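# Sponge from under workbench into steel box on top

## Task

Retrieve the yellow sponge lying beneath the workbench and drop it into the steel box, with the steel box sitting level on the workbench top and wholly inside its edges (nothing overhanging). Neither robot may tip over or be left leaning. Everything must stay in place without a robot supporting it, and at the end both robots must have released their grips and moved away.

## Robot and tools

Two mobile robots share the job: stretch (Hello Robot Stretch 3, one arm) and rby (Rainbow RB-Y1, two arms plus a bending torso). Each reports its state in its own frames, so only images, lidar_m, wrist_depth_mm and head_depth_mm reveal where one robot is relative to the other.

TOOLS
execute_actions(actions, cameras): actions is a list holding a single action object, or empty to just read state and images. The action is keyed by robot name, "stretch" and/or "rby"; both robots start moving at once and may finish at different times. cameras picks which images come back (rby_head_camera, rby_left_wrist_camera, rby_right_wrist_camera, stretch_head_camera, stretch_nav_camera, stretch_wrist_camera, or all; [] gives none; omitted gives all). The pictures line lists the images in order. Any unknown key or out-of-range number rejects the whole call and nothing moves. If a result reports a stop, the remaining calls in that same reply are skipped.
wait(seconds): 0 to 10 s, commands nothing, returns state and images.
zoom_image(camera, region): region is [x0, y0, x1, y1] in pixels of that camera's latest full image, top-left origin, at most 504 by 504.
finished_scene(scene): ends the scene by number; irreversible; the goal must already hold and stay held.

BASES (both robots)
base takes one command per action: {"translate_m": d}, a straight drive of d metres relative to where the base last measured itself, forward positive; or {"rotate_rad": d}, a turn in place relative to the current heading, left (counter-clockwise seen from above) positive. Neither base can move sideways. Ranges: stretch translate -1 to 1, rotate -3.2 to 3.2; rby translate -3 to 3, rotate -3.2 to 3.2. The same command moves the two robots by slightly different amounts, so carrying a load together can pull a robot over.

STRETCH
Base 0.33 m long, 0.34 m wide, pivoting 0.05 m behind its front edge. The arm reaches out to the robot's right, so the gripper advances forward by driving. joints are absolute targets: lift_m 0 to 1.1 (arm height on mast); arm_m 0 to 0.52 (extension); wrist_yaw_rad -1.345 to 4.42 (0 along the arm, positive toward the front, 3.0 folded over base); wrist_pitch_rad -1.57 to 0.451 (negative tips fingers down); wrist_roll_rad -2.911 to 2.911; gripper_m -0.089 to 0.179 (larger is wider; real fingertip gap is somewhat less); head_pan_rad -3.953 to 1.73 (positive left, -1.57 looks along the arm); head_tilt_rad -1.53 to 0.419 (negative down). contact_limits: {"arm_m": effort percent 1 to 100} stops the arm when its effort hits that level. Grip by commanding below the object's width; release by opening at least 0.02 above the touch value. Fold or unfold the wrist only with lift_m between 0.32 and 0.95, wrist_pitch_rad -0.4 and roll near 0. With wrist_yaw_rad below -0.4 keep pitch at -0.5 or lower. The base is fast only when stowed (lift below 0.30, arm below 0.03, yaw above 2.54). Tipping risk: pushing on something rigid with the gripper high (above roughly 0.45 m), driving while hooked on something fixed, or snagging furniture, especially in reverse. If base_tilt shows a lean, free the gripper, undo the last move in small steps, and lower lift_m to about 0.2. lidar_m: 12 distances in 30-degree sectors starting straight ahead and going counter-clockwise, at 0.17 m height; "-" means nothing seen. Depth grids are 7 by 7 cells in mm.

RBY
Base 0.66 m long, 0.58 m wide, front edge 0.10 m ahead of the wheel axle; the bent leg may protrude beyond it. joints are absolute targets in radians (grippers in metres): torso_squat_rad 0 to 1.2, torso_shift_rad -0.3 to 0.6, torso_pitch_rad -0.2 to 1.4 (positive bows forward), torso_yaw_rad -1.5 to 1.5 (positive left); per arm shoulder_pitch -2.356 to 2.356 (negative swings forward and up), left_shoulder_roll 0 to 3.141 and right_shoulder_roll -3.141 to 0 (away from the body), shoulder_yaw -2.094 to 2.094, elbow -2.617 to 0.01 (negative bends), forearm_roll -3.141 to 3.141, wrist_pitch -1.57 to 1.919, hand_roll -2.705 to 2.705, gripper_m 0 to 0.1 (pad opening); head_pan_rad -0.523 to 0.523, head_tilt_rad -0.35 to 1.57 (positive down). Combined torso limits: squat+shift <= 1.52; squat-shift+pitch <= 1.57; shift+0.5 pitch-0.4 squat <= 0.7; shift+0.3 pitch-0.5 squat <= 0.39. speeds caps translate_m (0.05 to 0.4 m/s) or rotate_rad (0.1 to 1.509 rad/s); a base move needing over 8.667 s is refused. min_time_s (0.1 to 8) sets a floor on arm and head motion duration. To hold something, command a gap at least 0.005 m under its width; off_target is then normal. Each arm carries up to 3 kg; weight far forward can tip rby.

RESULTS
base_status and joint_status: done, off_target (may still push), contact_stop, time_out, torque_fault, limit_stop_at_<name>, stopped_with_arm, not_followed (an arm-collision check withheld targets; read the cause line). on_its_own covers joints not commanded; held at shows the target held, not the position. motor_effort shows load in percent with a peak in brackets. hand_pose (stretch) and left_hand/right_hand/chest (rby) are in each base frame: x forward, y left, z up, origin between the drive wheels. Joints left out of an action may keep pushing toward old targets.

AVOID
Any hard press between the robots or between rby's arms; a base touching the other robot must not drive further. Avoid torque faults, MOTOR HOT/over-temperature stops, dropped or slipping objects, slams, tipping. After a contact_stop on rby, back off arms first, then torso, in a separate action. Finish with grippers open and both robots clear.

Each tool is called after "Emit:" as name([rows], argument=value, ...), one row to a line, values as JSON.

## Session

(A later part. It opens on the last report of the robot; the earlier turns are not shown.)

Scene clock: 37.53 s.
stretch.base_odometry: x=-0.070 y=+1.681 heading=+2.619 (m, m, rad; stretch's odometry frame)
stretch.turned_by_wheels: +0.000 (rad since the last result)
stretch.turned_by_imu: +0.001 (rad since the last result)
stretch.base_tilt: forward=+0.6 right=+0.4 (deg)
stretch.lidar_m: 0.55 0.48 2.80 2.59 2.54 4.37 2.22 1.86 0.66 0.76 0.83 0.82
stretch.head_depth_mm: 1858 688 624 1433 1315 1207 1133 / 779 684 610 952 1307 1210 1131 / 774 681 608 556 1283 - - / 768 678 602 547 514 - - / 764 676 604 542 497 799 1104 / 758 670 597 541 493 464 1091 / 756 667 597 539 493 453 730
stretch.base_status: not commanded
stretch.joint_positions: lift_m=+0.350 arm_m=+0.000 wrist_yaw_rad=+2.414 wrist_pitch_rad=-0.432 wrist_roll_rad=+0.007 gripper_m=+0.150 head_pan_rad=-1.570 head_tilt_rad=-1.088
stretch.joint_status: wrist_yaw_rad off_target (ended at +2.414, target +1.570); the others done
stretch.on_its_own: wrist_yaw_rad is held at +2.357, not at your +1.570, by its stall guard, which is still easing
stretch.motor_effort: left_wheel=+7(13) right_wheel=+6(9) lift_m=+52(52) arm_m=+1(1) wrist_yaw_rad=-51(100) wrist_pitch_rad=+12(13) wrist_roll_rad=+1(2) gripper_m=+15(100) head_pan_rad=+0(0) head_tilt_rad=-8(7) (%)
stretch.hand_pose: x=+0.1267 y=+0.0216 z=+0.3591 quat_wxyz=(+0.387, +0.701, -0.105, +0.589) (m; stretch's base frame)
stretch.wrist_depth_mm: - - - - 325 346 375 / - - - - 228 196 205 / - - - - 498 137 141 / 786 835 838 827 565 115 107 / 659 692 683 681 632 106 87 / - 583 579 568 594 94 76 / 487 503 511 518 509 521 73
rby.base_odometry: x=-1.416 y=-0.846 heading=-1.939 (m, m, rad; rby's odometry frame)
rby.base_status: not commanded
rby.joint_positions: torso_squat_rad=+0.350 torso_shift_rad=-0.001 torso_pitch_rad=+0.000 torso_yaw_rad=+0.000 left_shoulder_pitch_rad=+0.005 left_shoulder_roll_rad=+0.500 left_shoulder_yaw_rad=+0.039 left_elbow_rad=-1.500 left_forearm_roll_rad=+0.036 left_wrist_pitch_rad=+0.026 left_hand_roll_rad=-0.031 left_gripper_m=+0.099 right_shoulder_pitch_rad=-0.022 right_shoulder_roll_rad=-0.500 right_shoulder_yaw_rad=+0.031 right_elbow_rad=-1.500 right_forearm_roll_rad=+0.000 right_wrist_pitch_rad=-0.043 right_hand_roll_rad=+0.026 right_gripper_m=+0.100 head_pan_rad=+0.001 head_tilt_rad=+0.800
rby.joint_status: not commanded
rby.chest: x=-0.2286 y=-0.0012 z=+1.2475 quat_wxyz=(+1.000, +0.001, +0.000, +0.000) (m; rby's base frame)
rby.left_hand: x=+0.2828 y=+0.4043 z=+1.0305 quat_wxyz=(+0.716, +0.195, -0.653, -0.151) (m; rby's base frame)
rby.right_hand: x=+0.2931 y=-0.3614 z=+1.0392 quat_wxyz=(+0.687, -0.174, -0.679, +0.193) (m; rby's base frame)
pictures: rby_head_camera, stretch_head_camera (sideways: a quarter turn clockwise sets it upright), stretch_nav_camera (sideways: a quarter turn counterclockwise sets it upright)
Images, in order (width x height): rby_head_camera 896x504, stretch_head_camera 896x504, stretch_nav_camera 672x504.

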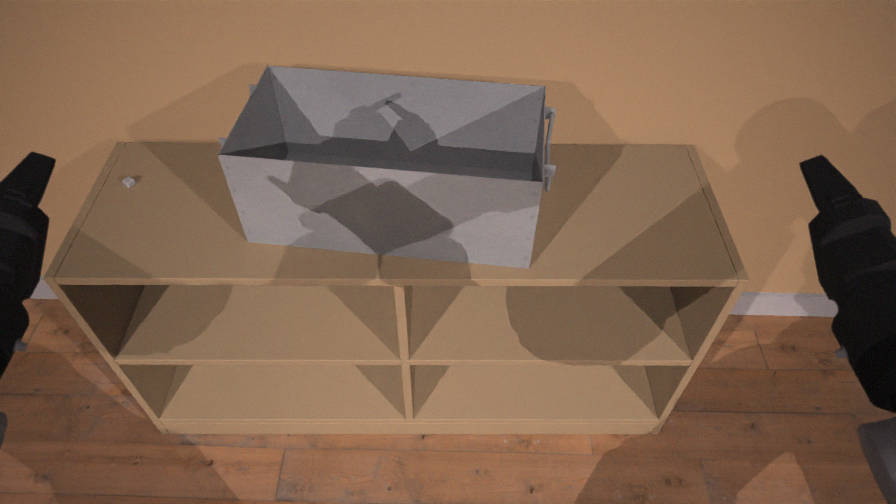

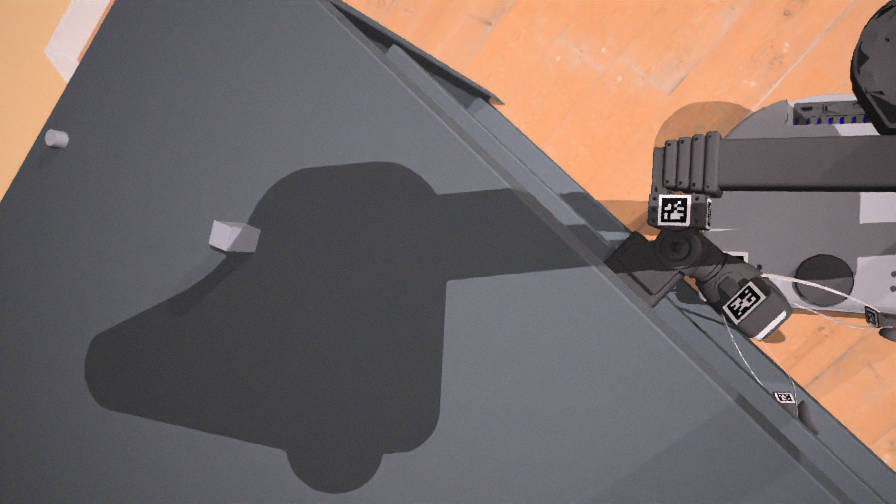

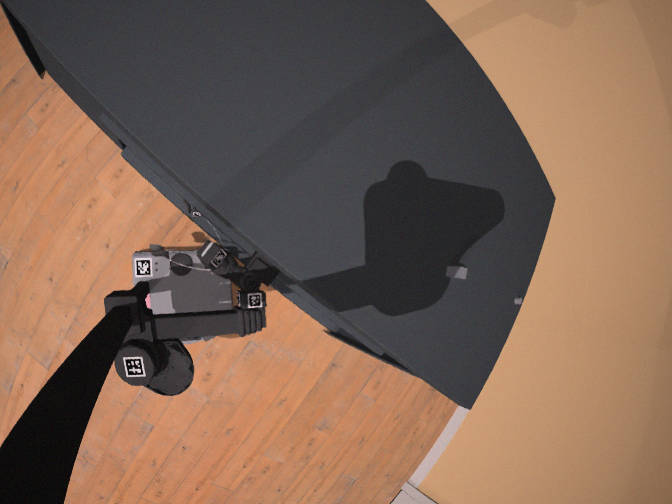

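Emit:
execute_actions([
  {"stretch":{"joints":{"wrist_yaw_rad":3.0,"gripper_m":0.04}}},
], cameras=[])

Emit:
execute_actions([
  {"stretch":{"base":{"translate_m":-0.2}}},
], cameras=[])

Emit:
execute_actions([
  {"stretch":{"base":{"rotate_rad":0.78},"joints":{"head_tilt_rad":-0.8}}},
], cameras=["stretch_nav_camera","stretch_head_camera"])

Scene clock: 39.57 s.
stretch.base_odometry: x=-0.070 y=+1.681 heading=+2.619 (m, m, rad; stretch's odometry frame)
stretch.turned_by_wheels: +0.000 (rad since the last result)
stretch.turned_by_imu: +0.000 (rad since the last result)
stretch.base_tilt: forward=+0.6 right=+0.3 (deg)
stretch.lidar_m: 0.55 0.48 2.80 2.58 2.55 4.37 2.22 1.86 0.66 0.76 0.83 0.82
stretch.head_depth_mm: 1853 686 624 1425 1318 1207 1126 / 779 682 611 961 1309 1213 1128 / 772 681 607 556 1273 - - / 770 676 604 546 516 - - / 762 671 602 544 497 950 1105 / 761 669 598 540 494 465 1083 / 753 667 595 540 491 452 731
stretch.base_status: not commanded
stretch.joint_positions: lift_m=+0.350 arm_m=+0.000 wrist_yaw_rad=+2.997 wrist_pitch_rad=-0.421 wrist_roll_rad=+0.012 gripper_m=+0.040 head_pan_rad=-1.570 head_tilt_rad=-1.088
stretch.joint_status: all done
stretch.motor_effort: left_wheel=+0(3) right_wheel=+1(1) lift_m=+52(52) arm_m=+0(0) wrist_yaw_rad=+2(24) wrist_pitch_rad=+7(13) wrist_roll_rad=-2(3) gripper_m=+0(93) head_pan_rad=+0(0) head_tilt_rad=-7(8) (%)
stretch.hand_pose: x=+0.0110 y=+0.0770 z=+0.3617 quat_wxyz=(+0.198, +0.704, +0.096, +0.675) (m; stretch's base frame)
stretch.wrist_depth_mm: - - - - - - - / - - - - - - 838 / - - - - - - 671 / 814 - 852 846 874 909 557 / 681 697 711 713 736 742 463 / 584 587 - 594 635 620 484 / 501 502 521 536 527 531 501
rby.base_odometry: x=-1.416 y=-0.846 heading=-1.939 (m, m, rad; rby's odometry frame)
rby.base_status: not commanded
rby.joint_positions: torso_squat_rad=+0.350 torso_shift_rad=-0.001 torso_pitch_rad=+0.000 torso_yaw_rad=+0.000 left_shoulder_pitch_rad=+0.005 left_shoulder_roll_rad=+0.500 left_shoulder_yaw_rad=+0.039 left_elbow_rad=-1.500 left_forearm_roll_rad=+0.036 left_wrist_pitch_rad=+0.026 left_hand_roll_rad=-0.031 left_gripper_m=+0.099 right_shoulder_pitch_rad=-0.022 right_shoulder_roll_rad=-0.500 right_shoulder_yaw_rad=+0.031 right_elbow_rad=-1.500 right_forearm_roll_rad=+0.000 right_wrist_pitch_rad=-0.043 right_hand_roll_rad=+0.026 right_gripper_m=+0.100 head_pan_rad=+0.001 head_tilt_rad=+0.800
rby.joint_status: not commanded
rby.chest: x=-0.2286 y=-0.0012 z=+1.2475 quat_wxyz=(+1.000, +0.001, +0.000, +0.000) (m; rby's base frame)
rby.left_hand: x=+0.2828 y=+0.4043 z=+1.0305 quat_wxyz=(+0.716, +0.195, -0.653, -0.151) (m; rby's base frame)
rby.right_hand: x=+0.2931 y=-0.3614 z=+1.0392 quat_wxyz=(+0.687, -0.174, -0.679, +0.193) (m; rby's base frame)
pictures: none
No camera images: the call's "cameras" was empty. Leave "cameras" out to get every camera's image.

Scene clock: 42.80 s.
stretch.base_odometry: x=+0.103 y=+1.582 heading=+2.619 (m, m, rad; stretch's odometry frame)
stretch.turned_by_wheels: +0.000 (rad since the last result)
stretch.turned_by_imu: +0.000 (rad since the last result)
stretch.base_tilt: forward=+0.6 right=+0.4 (deg)
stretch.lidar_m: 0.70 0.66 2.93 2.48 2.52 4.07 2.11 1.72 1.73 0.59 0.98 0.97
stretch.head_depth_mm: 1820 1807 1606 1452 1316 1208 1128 / 1926 704 1567 1435 1304 1221 1130 / 1732 682 933 1384 1308 - - / 769 677 623 988 1299 - - / 765 674 601 923 1267 1193 1102 / 760 669 599 554 877 1171 1096 / 757 666 595 539 836 1138 1095
stretch.base_status: done
stretch.joint_positions: lift_m=+0.350 arm_m=+0.000 wrist_yaw_rad=+2.998 wrist_pitch_rad=-0.420 wrist_roll_rad=+0.012 gripper_m=+0.040 head_pan_rad=-1.570 head_tilt_rad=-1.088
stretch.joint_status: not commanded
stretch.motor_effort: left_wheel=-1(5) right_wheel=+1(4) lift_m=+52(52) arm_m=+0(0) wrist_yaw_rad=+2(2) wrist_pitch_rad=+7(7) wrist_roll_rad=-1(1) gripper_m=+0(1) head_pan_rad=+0(0) head_tilt_rad=-8(8) (%)
stretch.hand_pose: x=+0.0109 y=+0.0771 z=+0.3618 quat_wxyz=(+0.198, +0.704, +0.096, +0.675) (m; stretch's base frame)
stretch.wrist_depth_mm: - - - - - - - / - - - - - - - / - - - - - - - / 805 - 874 860 871 914 874 / 675 690 714 716 728 752 739 / 591 591 - 594 644 629 632 / 502 524 537 535 523 545 542
rby.base_odometry: x=-1.416 y=-0.846 heading=-1.939 (m, m, rad; rby's odometry frame)
rby.base_status: not commanded
rby.joint_positions: torso_squat_rad=+0.350 torso_shift_rad=-0.001 torso_pitch_rad=+0.000 torso_yaw_rad=+0.000 left_shoulder_pitch_rad=+0.005 left_shoulder_roll_rad=+0.500 left_shoulder_yaw_rad=+0.039 left_elbow_rad=-1.500 left_forearm_roll_rad=+0.036 left_wrist_pitch_rad=+0.026 left_hand_roll_rad=-0.031 left_gripper_m=+0.099 right_shoulder_pitch_rad=-0.022 right_shoulder_roll_rad=-0.500 right_shoulder_yaw_rad=+0.031 right_elbow_rad=-1.500 right_forearm_roll_rad=+0.000 right_wrist_pitch_rad=-0.043 right_hand_roll_rad=+0.026 right_gripper_m=+0.100 head_pan_rad=+0.001 head_tilt_rad=+0.800
rby.joint_status: not commanded
rby.chest: x=-0.2286 y=-0.0012 z=+1.2475 quat_wxyz=(+1.000, +0.001, +0.000, +0.000) (m; rby's base frame)
rby.left_hand: x=+0.2828 y=+0.4043 z=+1.0305 quat_wxyz=(+0.716, +0.195, -0.653, -0.151) (m; rby's base frame)
rby.right_hand: x=+0.2931 y=-0.3614 z=+1.0392 quat_wxyz=(+0.687, -0.174, -0.679, +0.193) (m; rby's base frame)
pictures: none
No camera images: the call's "cameras" was empty. Leave "cameras" out to get every camera's image.

Scene clock: 44.97 s.
stretch.base_odometry: x=+0.103 y=+1.582 heading=-2.884 (m, m, rad; stretch's odometry frame)
stretch.turned_by_wheels: +0.780 (rad since the last result)
stretch.turned_by_imu: +0.770 (rad since the last result)
stretch.base_tilt: forward=+0.6 right=+0.2 (deg)
stretch.lidar_m: 0.91 2.98 2.48 4.84 2.72 1.82 1.72 0.59 0.72 0.98 0.91 0.66
stretch.head_depth_mm: 925 1012 851 699 590 556 1117 / 914 1011 848 695 587 546 1120 / 910 1003 841 688 584 539 1103 / 903 994 834 683 581 534 1091 / 899 988 833 683 578 534 1079 / 895 979 820 677 576 529 1080 / 891 971 818 672 574 527 1067
stretch.base_status: done
stretch.joint_positions: lift_m=+0.350 arm_m=+0.000 wrist_yaw_rad=+2.998 wrist_pitch_rad=-0.420 wrist_roll_rad=+0.012 gripper_m=+0.040 head_pan_rad=-1.570 head_tilt_rad=-0.804
stretch.joint_status: all done
stretch.motor_effort: left_wheel=-2(6) right_wheel=+2(6) lift_m=+52(53) arm_m=+0(0) wrist_yaw_rad=+2(2) wrist_pitch_rad=+7(7) wrist_roll_rad=-2(2) gripper_m=+0(1) head_pan_rad=+1(0) head_tilt_rad=+2(32) (%)
stretch.hand_pose: x=+0.0109 y=+0.0771 z=+0.3618 quat_wxyz=(+0.198, +0.704, +0.096, +0.675) (m; stretch's base frame)
stretch.wrist_depth_mm: - - - - - - - / - - - - - - - / - - - - - - - / 798 - 856 850 894 923 949 / 685 673 724 707 721 729 759 / 573 569 - 594 632 618 639 / 499 507 529 540 527 536 549
rby.base_odometry: x=-1.416 y=-0.846 heading=-1.939 (m, m, rad; rby's odometry frame)
rby.base_status: not commanded
rby.joint_positions: torso_squat_rad=+0.350 torso_shift_rad=-0.001 torso_pitch_rad=+0.000 torso_yaw_rad=+0.000 left_shoulder_pitch_rad=+0.005 left_shoulder_roll_rad=+0.500 left_shoulder_yaw_rad=+0.039 left_elbow_rad=-1.500 left_forearm_roll_rad=+0.036 left_wrist_pitch_rad=+0.026 left_hand_roll_rad=-0.031 left_gripper_m=+0.099 right_shoulder_pitch_rad=-0.022 right_shoulder_roll_rad=-0.500 right_shoulder_yaw_rad=+0.031 right_elbow_rad=-1.500 right_forearm_roll_rad=+0.000 right_wrist_pitch_rad=-0.043 right_hand_roll_rad=+0.026 right_gripper_m=+0.100 head_pan_rad=+0.001 head_tilt_rad=+0.800
rby.joint_status: not commanded
rby.chest: x=-0.2286 y=-0.0012 z=+1.2475 quat_wxyz=(+1.000, +0.001, +0.000, +0.000) (m; rby's base frame)
rby.left_hand: x=+0.2828 y=+0.4043 z=+1.0305 quat_wxyz=(+0.716, +0.195, -0.653, -0.151) (m; rby's base frame)
rby.right_hand: x=+0.2931 y=-0.3614 z=+1.0392 quat_wxyz=(+0.687, -0.174, -0.679, +0.193) (m; rby's base frame)
pictures: stretch_head_camera (sideways: a quarter turn clockwise sets it upright), stretch_nav_camera (sideways: a quarter turn counterclockwise sets it upright)
Images, in order (width x height): stretch_head_camera 896x504, stretch_nav_camera 672x504.

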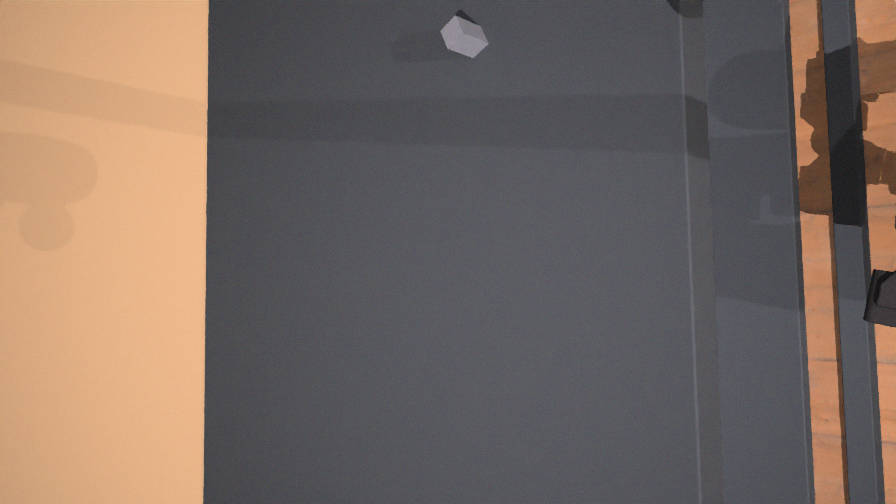

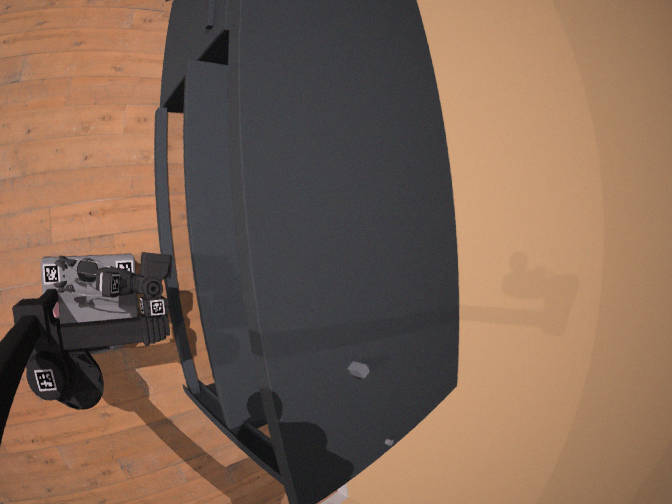

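Emit:
execute_actions([
  {"stretch":{"base":{"translate_m":0.3},"joints":{"wrist_yaw_rad":1.65}}},
], cameras=[])

Emit:
execute_actions([
  {"stretch":{"joints":{"lift_m":0.1,"wrist_pitch_rad":0.0,"head_tilt_rad":-1.2}}},
], cameras=["stretch_nav_camera","stretch_head_camera","stretch_wrist_camera"])

Scene clock: 49.87 s.
stretch.base_odometry: x=-0.187 y=+1.505 heading=-2.884 (m, m, rad; stretch's odometry frame)
stretch.turned_by_wheels: +0.000 (rad since the last result)
stretch.turned_by_imu: +0.001 (rad since the last result)
stretch.base_tilt: forward=+0.5 right=+0.3 (deg)
stretch.lidar_m: 0.83 2.68 2.35 4.88 3.23 2.14 2.01 0.86 1.01 0.94 0.44 0.41
stretch.head_depth_mm: 896 1005 855 694 589 530 1077 / 886 1001 848 696 586 526 1077 / 889 990 845 690 584 518 1075 / 880 986 833 684 581 514 808 / 874 976 831 683 580 512 800 / 870 966 819 677 574 510 803 / 868 964 815 674 572 506 797
stretch.base_status: done
stretch.joint_positions: lift_m=+0.350 arm_m=+0.000 wrist_yaw_rad=+1.653 wrist_pitch_rad=-0.420 wrist_roll_rad=+0.011 gripper_m=+0.040 head_pan_rad=-1.570 head_tilt_rad=-0.804
stretch.joint_status: all done
stretch.motor_effort: left_wheel=-2(4) right_wheel=+2(6) lift_m=+53(52) arm_m=+0(0) wrist_yaw_rad=-3(3) wrist_pitch_rad=+7(7) wrist_roll_rad=-2(2) gripper_m=+0(0) head_pan_rad=+0(0) head_tilt_rad=+3(3) (%)
stretch.hand_pose: x=+0.2020 y=-0.1265 z=+0.3619 quat_wxyz=(+0.575, +0.611, -0.363, +0.405) (m; stretch's base frame)
stretch.wrist_depth_mm: - - - - 486 261 198 / - - - - 480 257 209 / - - - - 472 243 157 / 814 830 879 894 468 269 142 / 673 697 713 708 431 287 290 / 568 577 563 595 365 319 325 / 505 502 510 520 496 368 369
rby.base_odometry: x=-1.416 y=-0.846 heading=-1.939 (m, m, rad; rby's odometry frame)
rby.base_status: not commanded
rby.joint_positions: torso_squat_rad=+0.350 torso_shift_rad=-0.001 torso_pitch_rad=+0.000 torso_yaw_rad=+0.000 left_shoulder_pitch_rad=+0.005 left_shoulder_roll_rad=+0.500 left_shoulder_yaw_rad=+0.039 left_elbow_rad=-1.500 left_forearm_roll_rad=+0.036 left_wrist_pitch_rad=+0.026 left_hand_roll_rad=-0.031 left_gripper_m=+0.099 right_shoulder_pitch_rad=-0.022 right_shoulder_roll_rad=-0.500 right_shoulder_yaw_rad=+0.031 right_elbow_rad=-1.500 right_forearm_roll_rad=+0.000 right_wrist_pitch_rad=-0.043 right_hand_roll_rad=+0.026 right_gripper_m=+0.100 head_pan_rad=+0.001 head_tilt_rad=+0.800
rby.joint_status: not commanded
rby.chest: x=-0.2286 y=-0.0012 z=+1.2475 quat_wxyz=(+1.000, +0.001, +0.000, +0.000) (m; rby's base frame)
rby.left_hand: x=+0.2828 y=+0.4043 z=+1.0305 quat_wxyz=(+0.716, +0.195, -0.653, -0.151) (m; rby's base frame)
rby.right_hand: x=+0.2931 y=-0.3614 z=+1.0392 quat_wxyz=(+0.687, -0.174, -0.679, +0.193) (m; rby's base frame)
pictures: none
No camera images: the call's "cameras" was empty. Leave "cameras" out to get every camera's image.

Scene clock: 52.97 s.
stretch.base_odometry: x=-0.187 y=+1.505 heading=-2.884 (m, m, rad; stretch's odometry frame)
stretch.turned_by_wheels: +0.000 (rad since the last result)
stretch.turned_by_imu: +0.000 (rad since the last result)
stretch.base_tilt: forward=+0.6 right=+0.3 (deg)
stretch.lidar_m: 0.83 2.68 2.35 4.88 3.20 2.14 2.01 0.85 1.02 0.95 0.44 0.41
stretch.head_depth_mm: 676 615 567 568 1266 1207 1131 / 673 614 565 559 1263 1208 - / 671 614 561 551 1247 - - / 669 608 560 543 1247 - - / 668 607 559 536 1244 1192 1103 / 661 604 556 533 1231 1175 1114 / 659 601 554 530 1214 1176 1099
stretch.base_status: not commanded
stretch.joint_positions: lift_m=+0.100 arm_m=+0.000 wrist_yaw_rad=+1.653 wrist_pitch_rad=-0.023 wrist_roll_rad=+0.011 gripper_m=+0.040 head_pan_rad=-1.570 head_tilt_rad=-1.185
stretch.joint_status: all done
stretch.motor_effort: left_wheel=-2(3) right_wheel=+2(2) lift_m=+31(46) arm_m=+0(0) wrist_yaw_rad=-3(3) wrist_pitch_rad=+8(10) wrist_roll_rad=-2(2) gripper_m=+0(0) head_pan_rad=+0(1) head_tilt_rad=-10(42) (%)
stretch.hand_pose: x=+0.2334 y=-0.1238 z=+0.2092 quat_wxyz=(+0.483, +0.528, -0.475, +0.512) (m; stretch's base frame)
stretch.wrist_depth_mm: - - - - 493 259 210 / - - - - 484 258 215 / - - - - 473 255 222 / - - - - 459 252 227 / 743 784 853 831 430 251 234 / 542 540 527 558 368 250 241 / 415 425 431 441 419 253 249
rby.base_odometry: x=-1.416 y=-0.846 heading=-1.939 (m, m, rad; rby's odometry frame)
rby.base_status: not commanded
rby.joint_positions: torso_squat_rad=+0.350 torso_shift_rad=-0.001 torso_pitch_rad=+0.000 torso_yaw_rad=+0.000 left_shoulder_pitch_rad=+0.005 left_shoulder_roll_rad=+0.500 left_shoulder_yaw_rad=+0.039 left_elbow_rad=-1.500 left_forearm_roll_rad=+0.036 left_wrist_pitch_rad=+0.026 left_hand_roll_rad=-0.031 left_gripper_m=+0.099 right_shoulder_pitch_rad=-0.022 right_shoulder_roll_rad=-0.500 right_shoulder_yaw_rad=+0.031 right_elbow_rad=-1.500 right_forearm_roll_rad=+0.000 right_wrist_pitch_rad=-0.043 right_hand_roll_rad=+0.026 right_gripper_m=+0.100 head_pan_rad=+0.001 head_tilt_rad=+0.800
rby.joint_status: not commanded
rby.chest: x=-0.2286 y=-0.0012 z=+1.2475 quat_wxyz=(+1.000, +0.001, +0.000, +0.000) (m; rby's base frame)
rby.left_hand: x=+0.2828 y=+0.4043 z=+1.0305 quat_wxyz=(+0.716, +0.195, -0.653, -0.151) (m; rby's base frame)
rby.right_hand: x=+0.2931 y=-0.3614 z=+1.0392 quat_wxyz=(+0.687, -0.174, -0.679, +0.193) (m; rby's base frame)
pictures: stretch_head_camera (sideways: a quarter turn clockwise sets it upright), stretch_nav_camera (sideways: a quarter turn counterclockwise sets it upright), stretch_wrist_camera
Images, in order (width x height): stretch_head_camera 896x504, stretch_nav_camera 672x504, stretch_wrist_camera 644x364.

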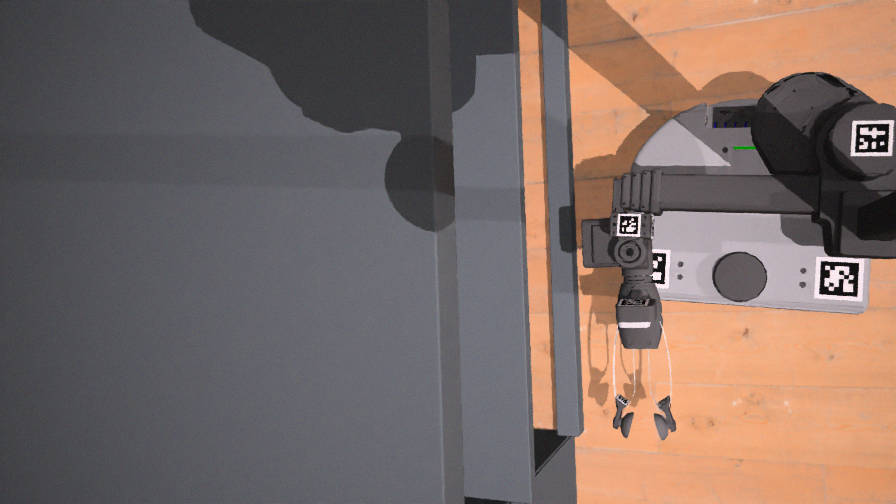

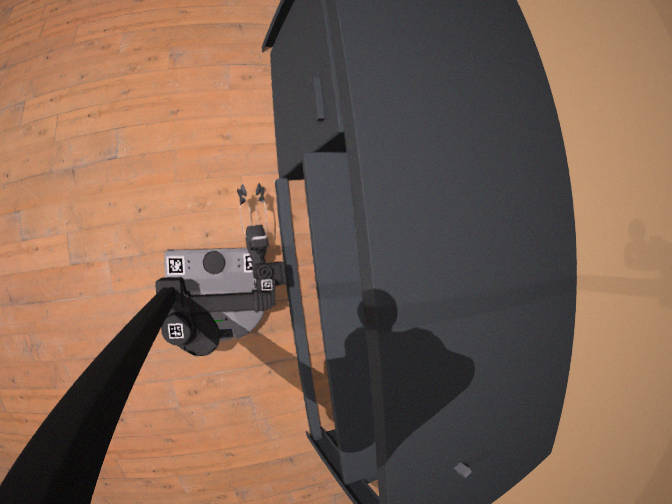

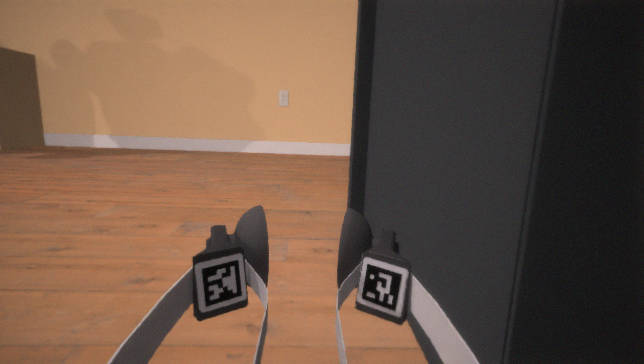

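Emit:
execute_actions([
  {"stretch":{"base":{"translate_m":-0.2}}},
], cameras=[])

Emit:
execute_actions([
  {"stretch":{"joints":{"wrist_yaw_rad":1.0}}},
], cameras=["stretch_head_camera","stretch_wrist_camera"])

Scene clock: 56.43 s.
stretch.base_odometry: x=+0.007 y=+1.556 heading=-2.884 (m, m, rad; stretch's odometry frame)
stretch.turned_by_wheels: +0.000 (rad since the last result)
stretch.turned_by_imu: +0.000 (rad since the last result)
stretch.base_tilt: forward=+0.7 right=+0.3 (deg)
stretch.lidar_m: 0.88 2.88 2.43 4.83 2.88 1.94 1.81 0.68 0.85 0.97 0.75 0.57
stretch.head_depth_mm: 678 618 566 901 1273 1198 1124 / 676 616 564 887 1261 1202 - / 671 613 562 882 1250 - - / 666 609 559 872 1271 - - / 665 608 558 875 1255 1187 1112 / 661 605 557 871 1252 1180 1105 / 658 604 554 872 1243 1168 1105
stretch.base_status: done
stretch.joint_positions: lift_m=+0.100 arm_m=+0.000 wrist_yaw_rad=+1.653 wrist_pitch_rad=-0.023 wrist_roll_rad=+0.011 gripper_m=+0.040 head_pan_rad=-1.570 head_tilt_rad=-1.185
stretch.joint_status: not commanded
stretch.motor_effort: left_wheel=-2(6) right_wheel=+2(2) lift_m=+31(31) arm_m=+1(0) wrist_yaw_rad=-3(3) wrist_pitch_rad=+8(8) wrist_roll_rad=-2(2) gripper_m=+0(0) head_pan_rad=+0(1) head_tilt_rad=-9(10) (%)
stretch.hand_pose: x=+0.2334 y=-0.1239 z=+0.2092 quat_wxyz=(+0.483, +0.528, -0.475, +0.512) (m; stretch's base frame)
stretch.wrist_depth_mm: - - - - 542 397 401 / - - - - 538 413 409 / - - - - 529 419 426 / - - - - 526 430 434 / 752 783 879 824 488 445 449 / 541 544 529 569 452 457 463 / 418 417 428 434 422 447 463
rby.base_odometry: x=-1.416 y=-0.846 heading=-1.939 (m, m, rad; rby's odometry frame)
rby.base_status: not commanded
rby.joint_positions: torso_squat_rad=+0.350 torso_shift_rad=-0.001 torso_pitch_rad=+0.000 torso_yaw_rad=+0.000 left_shoulder_pitch_rad=+0.005 left_shoulder_roll_rad=+0.500 left_shoulder_yaw_rad=+0.039 left_elbow_rad=-1.500 left_forearm_roll_rad=+0.036 left_wrist_pitch_rad=+0.026 left_hand_roll_rad=-0.031 left_gripper_m=+0.099 right_shoulder_pitch_rad=-0.022 right_shoulder_roll_rad=-0.500 right_shoulder_yaw_rad=+0.031 right_elbow_rad=-1.500 right_forearm_roll_rad=+0.000 right_wrist_pitch_rad=-0.043 right_hand_roll_rad=+0.026 right_gripper_m=+0.100 head_pan_rad=+0.001 head_tilt_rad=+0.800
rby.joint_status: not commanded
rby.chest: x=-0.2286 y=-0.0012 z=+1.2475 quat_wxyz=(+1.000, +0.001, +0.000, +0.000) (m; rby's base frame)
rby.left_hand: x=+0.2828 y=+0.4043 z=+1.0305 quat_wxyz=(+0.716, +0.195, -0.653, -0.151) (m; rby's base frame)
rby.right_hand: x=+0.2931 y=-0.3614 z=+1.0392 quat_wxyz=(+0.687, -0.174, -0.679, +0.193) (m; rby's base frame)
pictures: none
No camera images: the call's "cameras" was empty. Leave "cameras" out to get every camera's image.

Scene clock: 57.70 s.
stretch.base_odometry: x=+0.007 y=+1.556 heading=-2.884 (m, m, rad; stretch's odometry frame)
stretch.turned_by_wheels: +0.000 (rad since the last result)
stretch.turned_by_imu: +0.000 (rad since the last result)
stretch.base_tilt: forward=+0.6 right=+0.4 (deg)
stretch.lidar_m: 0.89 2.87 2.44 4.87 2.88 1.93 1.82 0.68 0.85 0.96 0.75 0.57
stretch.head_depth_mm: 676 617 567 901 1264 1203 1128 / 673 615 567 889 1260 1214 - / 673 612 561 880 1248 - - / 666 608 559 881 1266 - - / 669 607 558 872 1247 1174 1110 / 659 604 554 869 1250 1177 1111 / 657 603 553 868 1249 1168 1101
stretch.base_status: not commanded
stretch.joint_positions: lift_m=+0.100 arm_m=+0.000 wrist_yaw_rad=+1.003 wrist_pitch_rad=-0.023 wrist_roll_rad=+0.011 gripper_m=+0.040 head_pan_rad=-1.570 head_tilt_rad=-1.185
stretch.joint_status: all done
stretch.motor_effort: left_wheel=-2(2) right_wheel=+2(2) lift_m=+31(30) arm_m=+0(0) wrist_yaw_rad=-2(2) wrist_pitch_rad=+8(8) wrist_roll_rad=-1(1) gripper_m=+1(0) head_pan_rad=+0(0) head_tilt_rad=-10(10) (%)
stretch.hand_pose: x=+0.1941 y=-0.2823 z=+0.2092 quat_wxyz=(+0.621, +0.349, -0.619, +0.331) (m; stretch's base frame)
stretch.wrist_depth_mm: - 401 433 477 466 444 434 / - 420 450 538 676 686 590 / - 451 460 555 729 723 613 / - 468 464 570 750 740 615 / 778 497 464 582 783 751 616 / 542 512 530 557 616 604 604 / 417 407 408 439 442 456 460
rby.base_odometry: x=-1.416 y=-0.846 heading=-1.939 (m, m, rad; rby's odometry frame)
rby.base_status: not commanded
rby.joint_positions: torso_squat_rad=+0.350 torso_shift_rad=-0.001 torso_pitch_rad=+0.000 torso_yaw_rad=+0.000 left_shoulder_pitch_rad=+0.005 left_shoulder_roll_rad=+0.500 left_shoulder_yaw_rad=+0.039 left_elbow_rad=-1.500 left_forearm_roll_rad=+0.036 left_wrist_pitch_rad=+0.026 left_hand_roll_rad=-0.031 left_gripper_m=+0.099 right_shoulder_pitch_rad=-0.022 right_shoulder_roll_rad=-0.500 right_shoulder_yaw_rad=+0.031 right_elbow_rad=-1.500 right_forearm_roll_rad=+0.000 right_wrist_pitch_rad=-0.043 right_hand_roll_rad=+0.026 right_gripper_m=+0.100 head_pan_rad=+0.001 head_tilt_rad=+0.800
rby.joint_status: not commanded
rby.chest: x=-0.2286 y=-0.0012 z=+1.2475 quat_wxyz=(+1.000, +0.001, +0.000, +0.000) (m; rby's base frame)
rby.left_hand: x=+0.2828 y=+0.4043 z=+1.0305 quat_wxyz=(+0.716, +0.195, -0.653, -0.151) (m; rby's base frame)
rby.right_hand: x=+0.2931 y=-0.3614 z=+1.0392 quat_wxyz=(+0.687, -0.174, -0.679, +0.193) (m; rby's base frame)
pictures: stretch_head_camera (sideways: a quarter turn clockwise sets it upright), stretch_wrist_camera
Images, in order (width x height): stretch_head_camera 896x504, stretch_wrist_camera 644x364.

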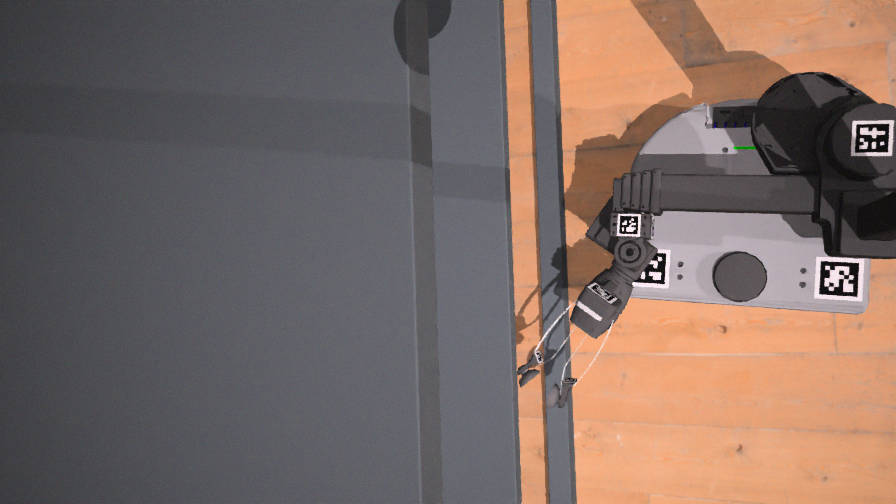

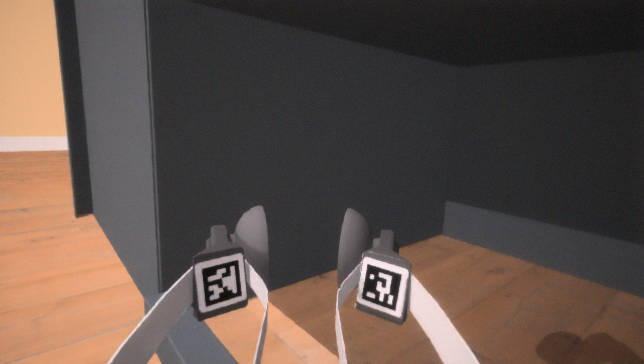

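Clear.

Emit:
execute_actions([
  {"stretch":{"joints":{"wrist_yaw_rad":0.0,"wrist_pitch_rad":-0.3,"gripper_m":0.12}}},
], cameras=["stretch_head_camera","stretch_wrist_camera"])

Scene clock: 59.43 s.
stretch.base_odometry: x=+0.007 y=+1.556 heading=-2.884 (m, m, rad; stretch's odometry frame)
stretch.turned_by_wheels: +0.000 (rad since the last result)
stretch.turned_by_imu: +0.000 (rad since the last result)
stretch.base_tilt: forward=+0.6 right=+0.3 (deg)
stretch.lidar_m: 0.89 2.89 2.44 4.85 2.89 1.93 1.81 0.68 0.85 0.97 0.76 0.57
stretch.head_depth_mm: 676 619 567 901 1258 1198 1130 / 675 614 565 885 1259 1209 - / 672 613 563 883 1249 - - / 668 609 559 878 1270 - - / 665 607 558 877 1258 1186 1110 / 661 603 556 870 1242 1178 1107 / 656 601 554 872 1247 1172 1108
stretch.base_status: not commanded
stretch.joint_positions: lift_m=+0.100 arm_m=+0.000 wrist_yaw_rad=+0.003 wrist_pitch_rad=-0.314 wrist_roll_rad=+0.012 gripper_m=+0.120 head_pan_rad=-1.570 head_tilt_rad=-1.186
stretch.joint_status: all done
stretch.motor_effort: left_wheel=-2(2) right_wheel=+2(2) lift_m=+31(31) arm_m=+0(0) wrist_yaw_rad=-2(4) wrist_pitch_rad=+5(7) wrist_roll_rad=-2(6) gripper_m=+0(93) head_pan_rad=+0(0) head_tilt_rad=-10(9) (%)
stretch.hand_pose: x=-0.0209 y=-0.3810 z=+0.1370 quat_wxyz=(+0.695, +0.111, -0.702, -0.111) (m; stretch's base frame)
stretch.wrist_depth_mm: 610 618 627 648 674 691 660 / 648 654 669 709 729 743 658 / 670 677 674 722 747 781 655 / 499 507 508 544 555 571 587 / 392 416 411 418 439 436 443 / 326 - 333 337 345 354 358 / 274 275 282 286 288 285 299
rby.base_odometry: x=-1.416 y=-0.846 heading=-1.939 (m, m, rad; rby's odometry frame)
rby.base_status: not commanded
rby.joint_positions: torso_squat_rad=+0.350 torso_shift_rad=-0.001 torso_pitch_rad=+0.000 torso_yaw_rad=+0.000 left_shoulder_pitch_rad=+0.005 left_shoulder_roll_rad=+0.500 left_shoulder_yaw_rad=+0.039 left_elbow_rad=-1.500 left_forearm_roll_rad=+0.036 left_wrist_pitch_rad=+0.026 left_hand_roll_rad=-0.031 left_gripper_m=+0.099 right_shoulder_pitch_rad=-0.022 right_shoulder_roll_rad=-0.500 right_shoulder_yaw_rad=+0.031 right_elbow_rad=-1.500 right_forearm_roll_rad=+0.000 right_wrist_pitch_rad=-0.043 right_hand_roll_rad=+0.026 right_gripper_m=+0.100 head_pan_rad=+0.001 head_tilt_rad=+0.800
rby.joint_status: not commanded
rby.chest: x=-0.2286 y=-0.0012 z=+1.2475 quat_wxyz=(+1.000, +0.001, +0.000, +0.000) (m; rby's base frame)
rby.left_hand: x=+0.2828 y=+0.4043 z=+1.0305 quat_wxyz=(+0.716, +0.195, -0.653, -0.151) (m; rby's base frame)
rby.right_hand: x=+0.2931 y=-0.3614 z=+1.0392 quat_wxyz=(+0.687, -0.174, -0.679, +0.193) (m; rby's base frame)
pictures: stretch_head_camera (sideways: a quarter turn clockwise sets it upright), stretch_wrist_camera
Images, in order (width x height): stretch_head_camera 896x504, stretch_wrist_camera 644x364.

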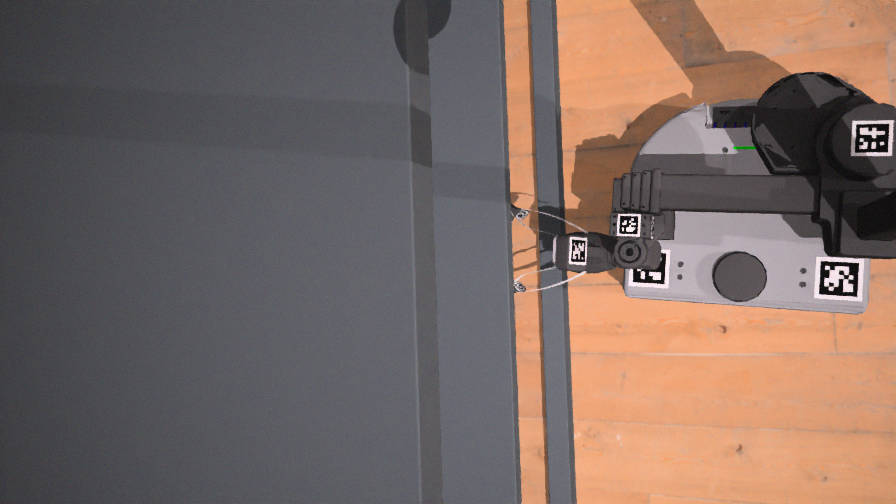

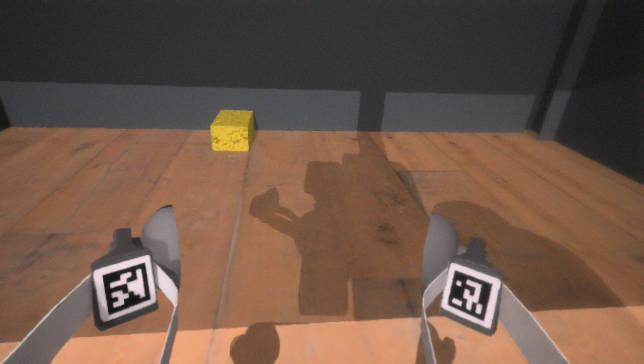

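Emit:
execute_actions([
  {"stretch":{"base":{"translate_m":0.13},"joints":{"arm_m":0.3,"gripper_m":0.15},"contact_limits":{"arm_m":25}}},
], cameras=["stretch_head_camera","stretch_wrist_camera"])

Scene clock: 63.33 s.
stretch.base_odometry: x=-0.119 y=+1.523 heading=-2.884 (m, m, rad; stretch's odometry frame)
stretch.turned_by_wheels: +0.000 (rad since the last result)
stretch.turned_by_imu: +0.001 (rad since the last result)
stretch.base_tilt: forward=+0.6 right=+0.4 (deg)
stretch.lidar_m: 0.85 2.75 2.38 4.87 3.10 2.07 1.94 0.79 1.02 0.95 0.56 0.46
stretch.head_depth_mm: 677 616 568 886 1258 1204 1121 / 674 613 563 886 1265 1201 - / 671 611 560 875 1258 - - / 667 607 561 562 1249 - - / 664 608 558 556 1234 1178 1113 / 663 602 556 546 1235 1178 1105 / 658 600 555 539 1226 1187 1106
stretch.base_status: done
stretch.joint_positions: lift_m=+0.100 arm_m=+0.300 wrist_yaw_rad=+0.001 wrist_pitch_rad=-0.315 wrist_roll_rad=+0.011 gripper_m=+0.150 head_pan_rad=-1.570 head_tilt_rad=-1.186
stretch.joint_status: all done
stretch.motor_effort: left_wheel=-2(3) right_wheel=+2(6) lift_m=+30(31) arm_m=+3(4) wrist_yaw_rad=-2(2) wrist_pitch_rad=+5(6) wrist_roll_rad=-1(2) gripper_m=+1(92) head_pan_rad=+0(1) head_tilt_rad=-9(9) (%)
stretch.contact_limits: arm_m 25 (drawing in: default 24, maximum 39; extending or still: default 32, maximum 53)
stretch.hand_pose: x=-0.0212 y=-0.6809 z=+0.1368 quat_wxyz=(+0.695, +0.111, -0.702, -0.111) (m; stretch's base frame)
stretch.wrist_depth_mm: 344 352 364 371 385 392 408 / 368 376 386 397 414 426 433 / 392 404 414 432 435 452 469 / 419 436 442 455 472 495 512 / 392 402 399 375 422 448 447 / - 321 326 334 342 - 359 / 266 273 281 285 286 283 302
rby.base_odometry: x=-1.416 y=-0.846 heading=-1.939 (m, m, rad; rby's odometry frame)
rby.base_status: not commanded
rby.joint_positions: torso_squat_rad=+0.350 torso_shift_rad=-0.001 torso_pitch_rad=+0.000 torso_yaw_rad=+0.000 left_shoulder_pitch_rad=+0.005 left_shoulder_roll_rad=+0.500 left_shoulder_yaw_rad=+0.039 left_elbow_rad=-1.500 left_forearm_roll_rad=+0.036 left_wrist_pitch_rad=+0.026 left_hand_roll_rad=-0.031 left_gripper_m=+0.099 right_shoulder_pitch_rad=-0.022 right_shoulder_roll_rad=-0.500 right_shoulder_yaw_rad=+0.031 right_elbow_rad=-1.500 right_forearm_roll_rad=+0.000 right_wrist_pitch_rad=-0.043 right_hand_roll_rad=+0.026 right_gripper_m=+0.100 head_pan_rad=+0.001 head_tilt_rad=+0.800
rby.joint_status: not commanded
rby.chest: x=-0.2286 y=-0.0012 z=+1.2475 quat_wxyz=(+1.000, +0.001, +0.000, +0.000) (m; rby's base frame)
rby.left_hand: x=+0.2828 y=+0.4043 z=+1.0305 quat_wxyz=(+0.716, +0.195, -0.653, -0.151) (m; rby's base frame)
rby.right_hand: x=+0.2931 y=-0.3614 z=+1.0392 quat_wxyz=(+0.687, -0.174, -0.679, +0.193) (m; rby's base frame)
pictures: stretch_head_camera (sideways: a quarter turn clockwise sets it upright), stretch_wrist_camera
Images, in order (width x height): stretch_head_camera 896x504, stretch_wrist_camera 644x364.

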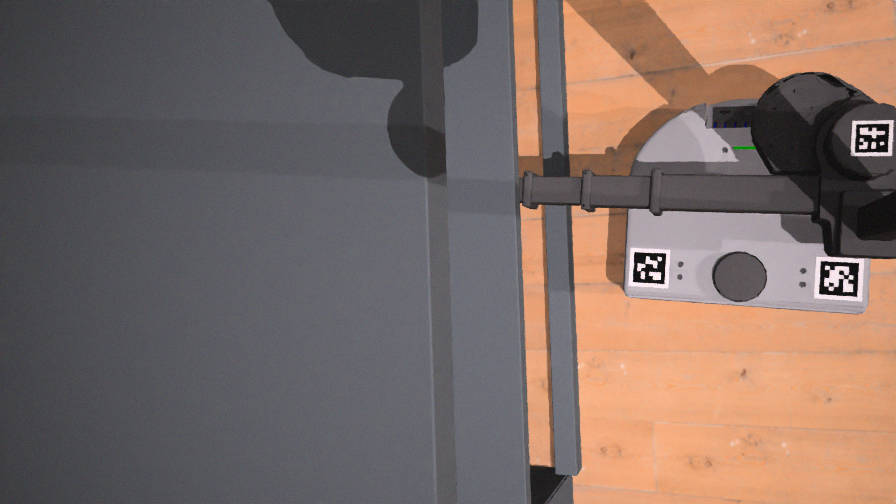

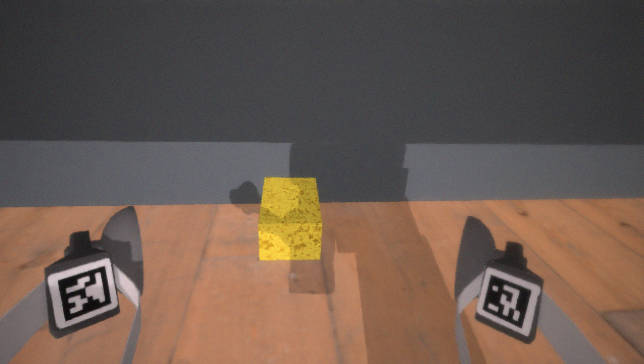

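Emit:
execute_actions([
  {"stretch":{"joints":{"lift_m":0.03,"wrist_pitch_rad":-0.45}}},
], cameras=[])

Emit:
execute_actions([
  {"stretch":{"joints":{"arm_m":0.45},"contact_limits":{"arm_m":25}}},
], cameras=["stretch_wrist_camera"])

Scene clock: 65.17 s.
stretch.base_odometry: x=-0.119 y=+1.523 heading=-2.884 (m, m, rad; stretch's odometry frame)
stretch.turned_by_wheels: +0.000 (rad since the last result)
stretch.turned_by_imu: +0.000 (rad since the last result)
stretch.base_tilt: forward=+0.6 right=+0.4 (deg)
stretch.lidar_m: 0.85 2.75 2.38 4.85 3.09 2.07 1.94 0.79 1.02 0.95 0.55 0.46
stretch.head_depth_mm: 680 618 566 883 1257 1193 1120 / 676 614 564 880 1267 1208 1105 / 673 611 562 882 1266 - - / 667 609 561 561 1252 - - / 663 607 557 553 1244 1181 1111 / 662 604 555 546 1236 1183 1102 / 660 600 554 538 1224 1183 1101
stretch.base_status: not commanded
stretch.joint_positions: lift_m=+0.030 arm_m=+0.300 wrist_yaw_rad=+0.001 wrist_pitch_rad=-0.463 wrist_roll_rad=+0.011 gripper_m=+0.150 head_pan_rad=-1.570 head_tilt_rad=-1.186
stretch.joint_status: all done
stretch.motor_effort: left_wheel=-2(2) right_wheel=+2(2) lift_m=+31(31) arm_m=+3(3) wrist_yaw_rad=-2(1) wrist_pitch_rad=+5(4) wrist_roll_rad=-2(2) gripper_m=+0(0) head_pan_rad=+0(0) head_tilt_rad=-9(10) (%)
stretch.hand_pose: x=-0.0212 y=-0.6631 z=+0.0330 quat_wxyz=(+0.685, +0.162, -0.692, -0.163) (m; stretch's base frame)
stretch.wrist_depth_mm: 351 359 372 378 394 400 410 / 377 384 384 378 421 432 455 / 316 322 321 322 352 363 374 / 253 257 266 271 277 286 293 / 216 219 220 223 228 242 239 / - 185 186 189 194 - 204 / 156 162 164 166 169 168 177
rby.base_odometry: x=-1.416 y=-0.846 heading=-1.939 (m, m, rad; rby's odometry frame)
rby.base_status: not commanded
rby.joint_positions: torso_squat_rad=+0.350 torso_shift_rad=-0.001 torso_pitch_rad=+0.000 torso_yaw_rad=+0.000 left_shoulder_pitch_rad=+0.005 left_shoulder_roll_rad=+0.500 left_shoulder_yaw_rad=+0.039 left_elbow_rad=-1.500 left_forearm_roll_rad=+0.036 left_wrist_pitch_rad=+0.026 left_hand_roll_rad=-0.031 left_gripper_m=+0.099 right_shoulder_pitch_rad=-0.022 right_shoulder_roll_rad=-0.500 right_shoulder_yaw_rad=+0.031 right_elbow_rad=-1.500 right_forearm_roll_rad=+0.000 right_wrist_pitch_rad=-0.043 right_hand_roll_rad=+0.026 right_gripper_m=+0.100 head_pan_rad=+0.001 head_tilt_rad=+0.800
rby.joint_status: not commanded
rby.chest: x=-0.2286 y=-0.0012 z=+1.2475 quat_wxyz=(+1.000, +0.001, +0.000, +0.000) (m; rby's base frame)
rby.left_hand: x=+0.2828 y=+0.4043 z=+1.0305 quat_wxyz=(+0.716, +0.195, -0.653, -0.151) (m; rby's base frame)
rby.right_hand: x=+0.2931 y=-0.3614 z=+1.0392 quat_wxyz=(+0.687, -0.174, -0.679, +0.193) (m; rby's base frame)
pictures: none
No camera images: the call's "cameras" was empty. Leave "cameras" out to get every camera's image.

Scene clock: 67.53 s.
stretch.base_odometry: x=-0.119 y=+1.523 heading=-2.884 (m, m, rad; stretch's odometry frame)
stretch.turned_by_wheels: +0.000 (rad since the last result)
stretch.turned_by_imu: +0.000 (rad since the last result)
stretch.base_tilt: forward=+0.6 right=+0.3 (deg)
stretch.lidar_m: 0.85 2.75 2.38 4.87 3.09 2.07 1.95 0.79 1.02 0.95 0.56 0.46
stretch.head_depth_mm: 679 617 567 888 1266 1205 1122 / 672 615 565 880 1256 1208 1100 / 671 612 561 881 1253 - - / 668 610 560 561 1259 - - / 664 608 558 553 1246 1183 1116 / 662 604 555 546 1225 1183 1110 / 658 602 553 539 1223 1182 1098
stretch.base_status: not commanded
stretch.joint_positions: lift_m=+0.030 arm_m=+0.450 wrist_yaw_rad=+0.001 wrist_pitch_rad=-0.463 wrist_roll_rad=+0.011 gripper_m=+0.150 head_pan_rad=-1.570 head_tilt_rad=-1.186
stretch.joint_status: all done
stretch.motor_effort: left_wheel=-2(2) right_wheel=+1(2) lift_m=+31(30) arm_m=+4(3) wrist_yaw_rad=-2(1) wrist_pitch_rad=+5(4) wrist_roll_rad=-1(1) gripper_m=+0(1) head_pan_rad=+0(0) head_tilt_rad=-10(9) (%)
stretch.contact_limits: arm_m 25 (drawing in: default 24, maximum 39; extending or still: default 32, maximum 53)
stretch.hand_pose: x=-0.0212 y=-0.8131 z=+0.0330 quat_wxyz=(+0.685, +0.162, -0.692, -0.163) (m; stretch's base frame)
stretch.wrist_depth_mm: 223 229 232 238 248 255 260 / 242 247 254 261 272 277 284 / 266 271 268 275 297 310 319 / 252 256 193 199 280 285 292 / 217 218 197 203 227 240 238 / - 184 187 190 193 - 202 / 155 161 164 166 169 167 176
rby.base_odometry: x=-1.416 y=-0.846 heading=-1.939 (m, m, rad; rby's odometry frame)
rby.base_status: not commanded
rby.joint_positions: torso_squat_rad=+0.350 torso_shift_rad=-0.001 torso_pitch_rad=+0.000 torso_yaw_rad=+0.000 left_shoulder_pitch_rad=+0.005 left_shoulder_roll_rad=+0.500 left_shoulder_yaw_rad=+0.039 left_elbow_rad=-1.500 left_forearm_roll_rad=+0.036 left_wrist_pitch_rad=+0.026 left_hand_roll_rad=-0.031 left_gripper_m=+0.099 right_shoulder_pitch_rad=-0.022 right_shoulder_roll_rad=-0.500 right_shoulder_yaw_rad=+0.031 right_elbow_rad=-1.500 right_forearm_roll_rad=+0.000 right_wrist_pitch_rad=-0.043 right_hand_roll_rad=+0.026 right_gripper_m=+0.100 head_pan_rad=+0.001 head_tilt_rad=+0.800
rby.joint_status: not commanded
rby.chest: x=-0.2286 y=-0.0012 z=+1.2475 quat_wxyz=(+1.000, +0.001, +0.000, +0.000) (m; rby's base frame)
rby.left_hand: x=+0.2828 y=+0.4043 z=+1.0305 quat_wxyz=(+0.716, +0.195, -0.653, -0.151) (m; rby's base frame)
rby.right_hand: x=+0.2931 y=-0.3614 z=+1.0392 quat_wxyz=(+0.687, -0.174, -0.679, +0.193) (m; rby's base frame)
pictures: stretch_wrist_camera
Images, in order (width x height): stretch_wrist_camera 644x364.

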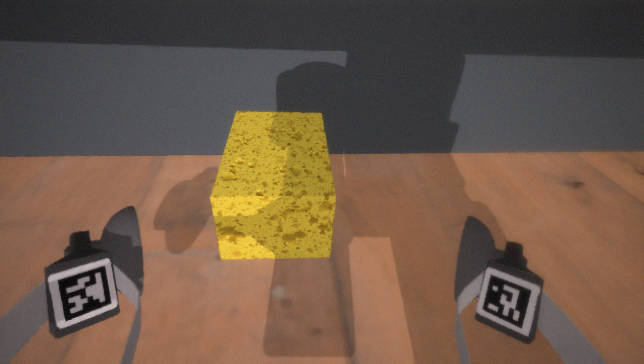

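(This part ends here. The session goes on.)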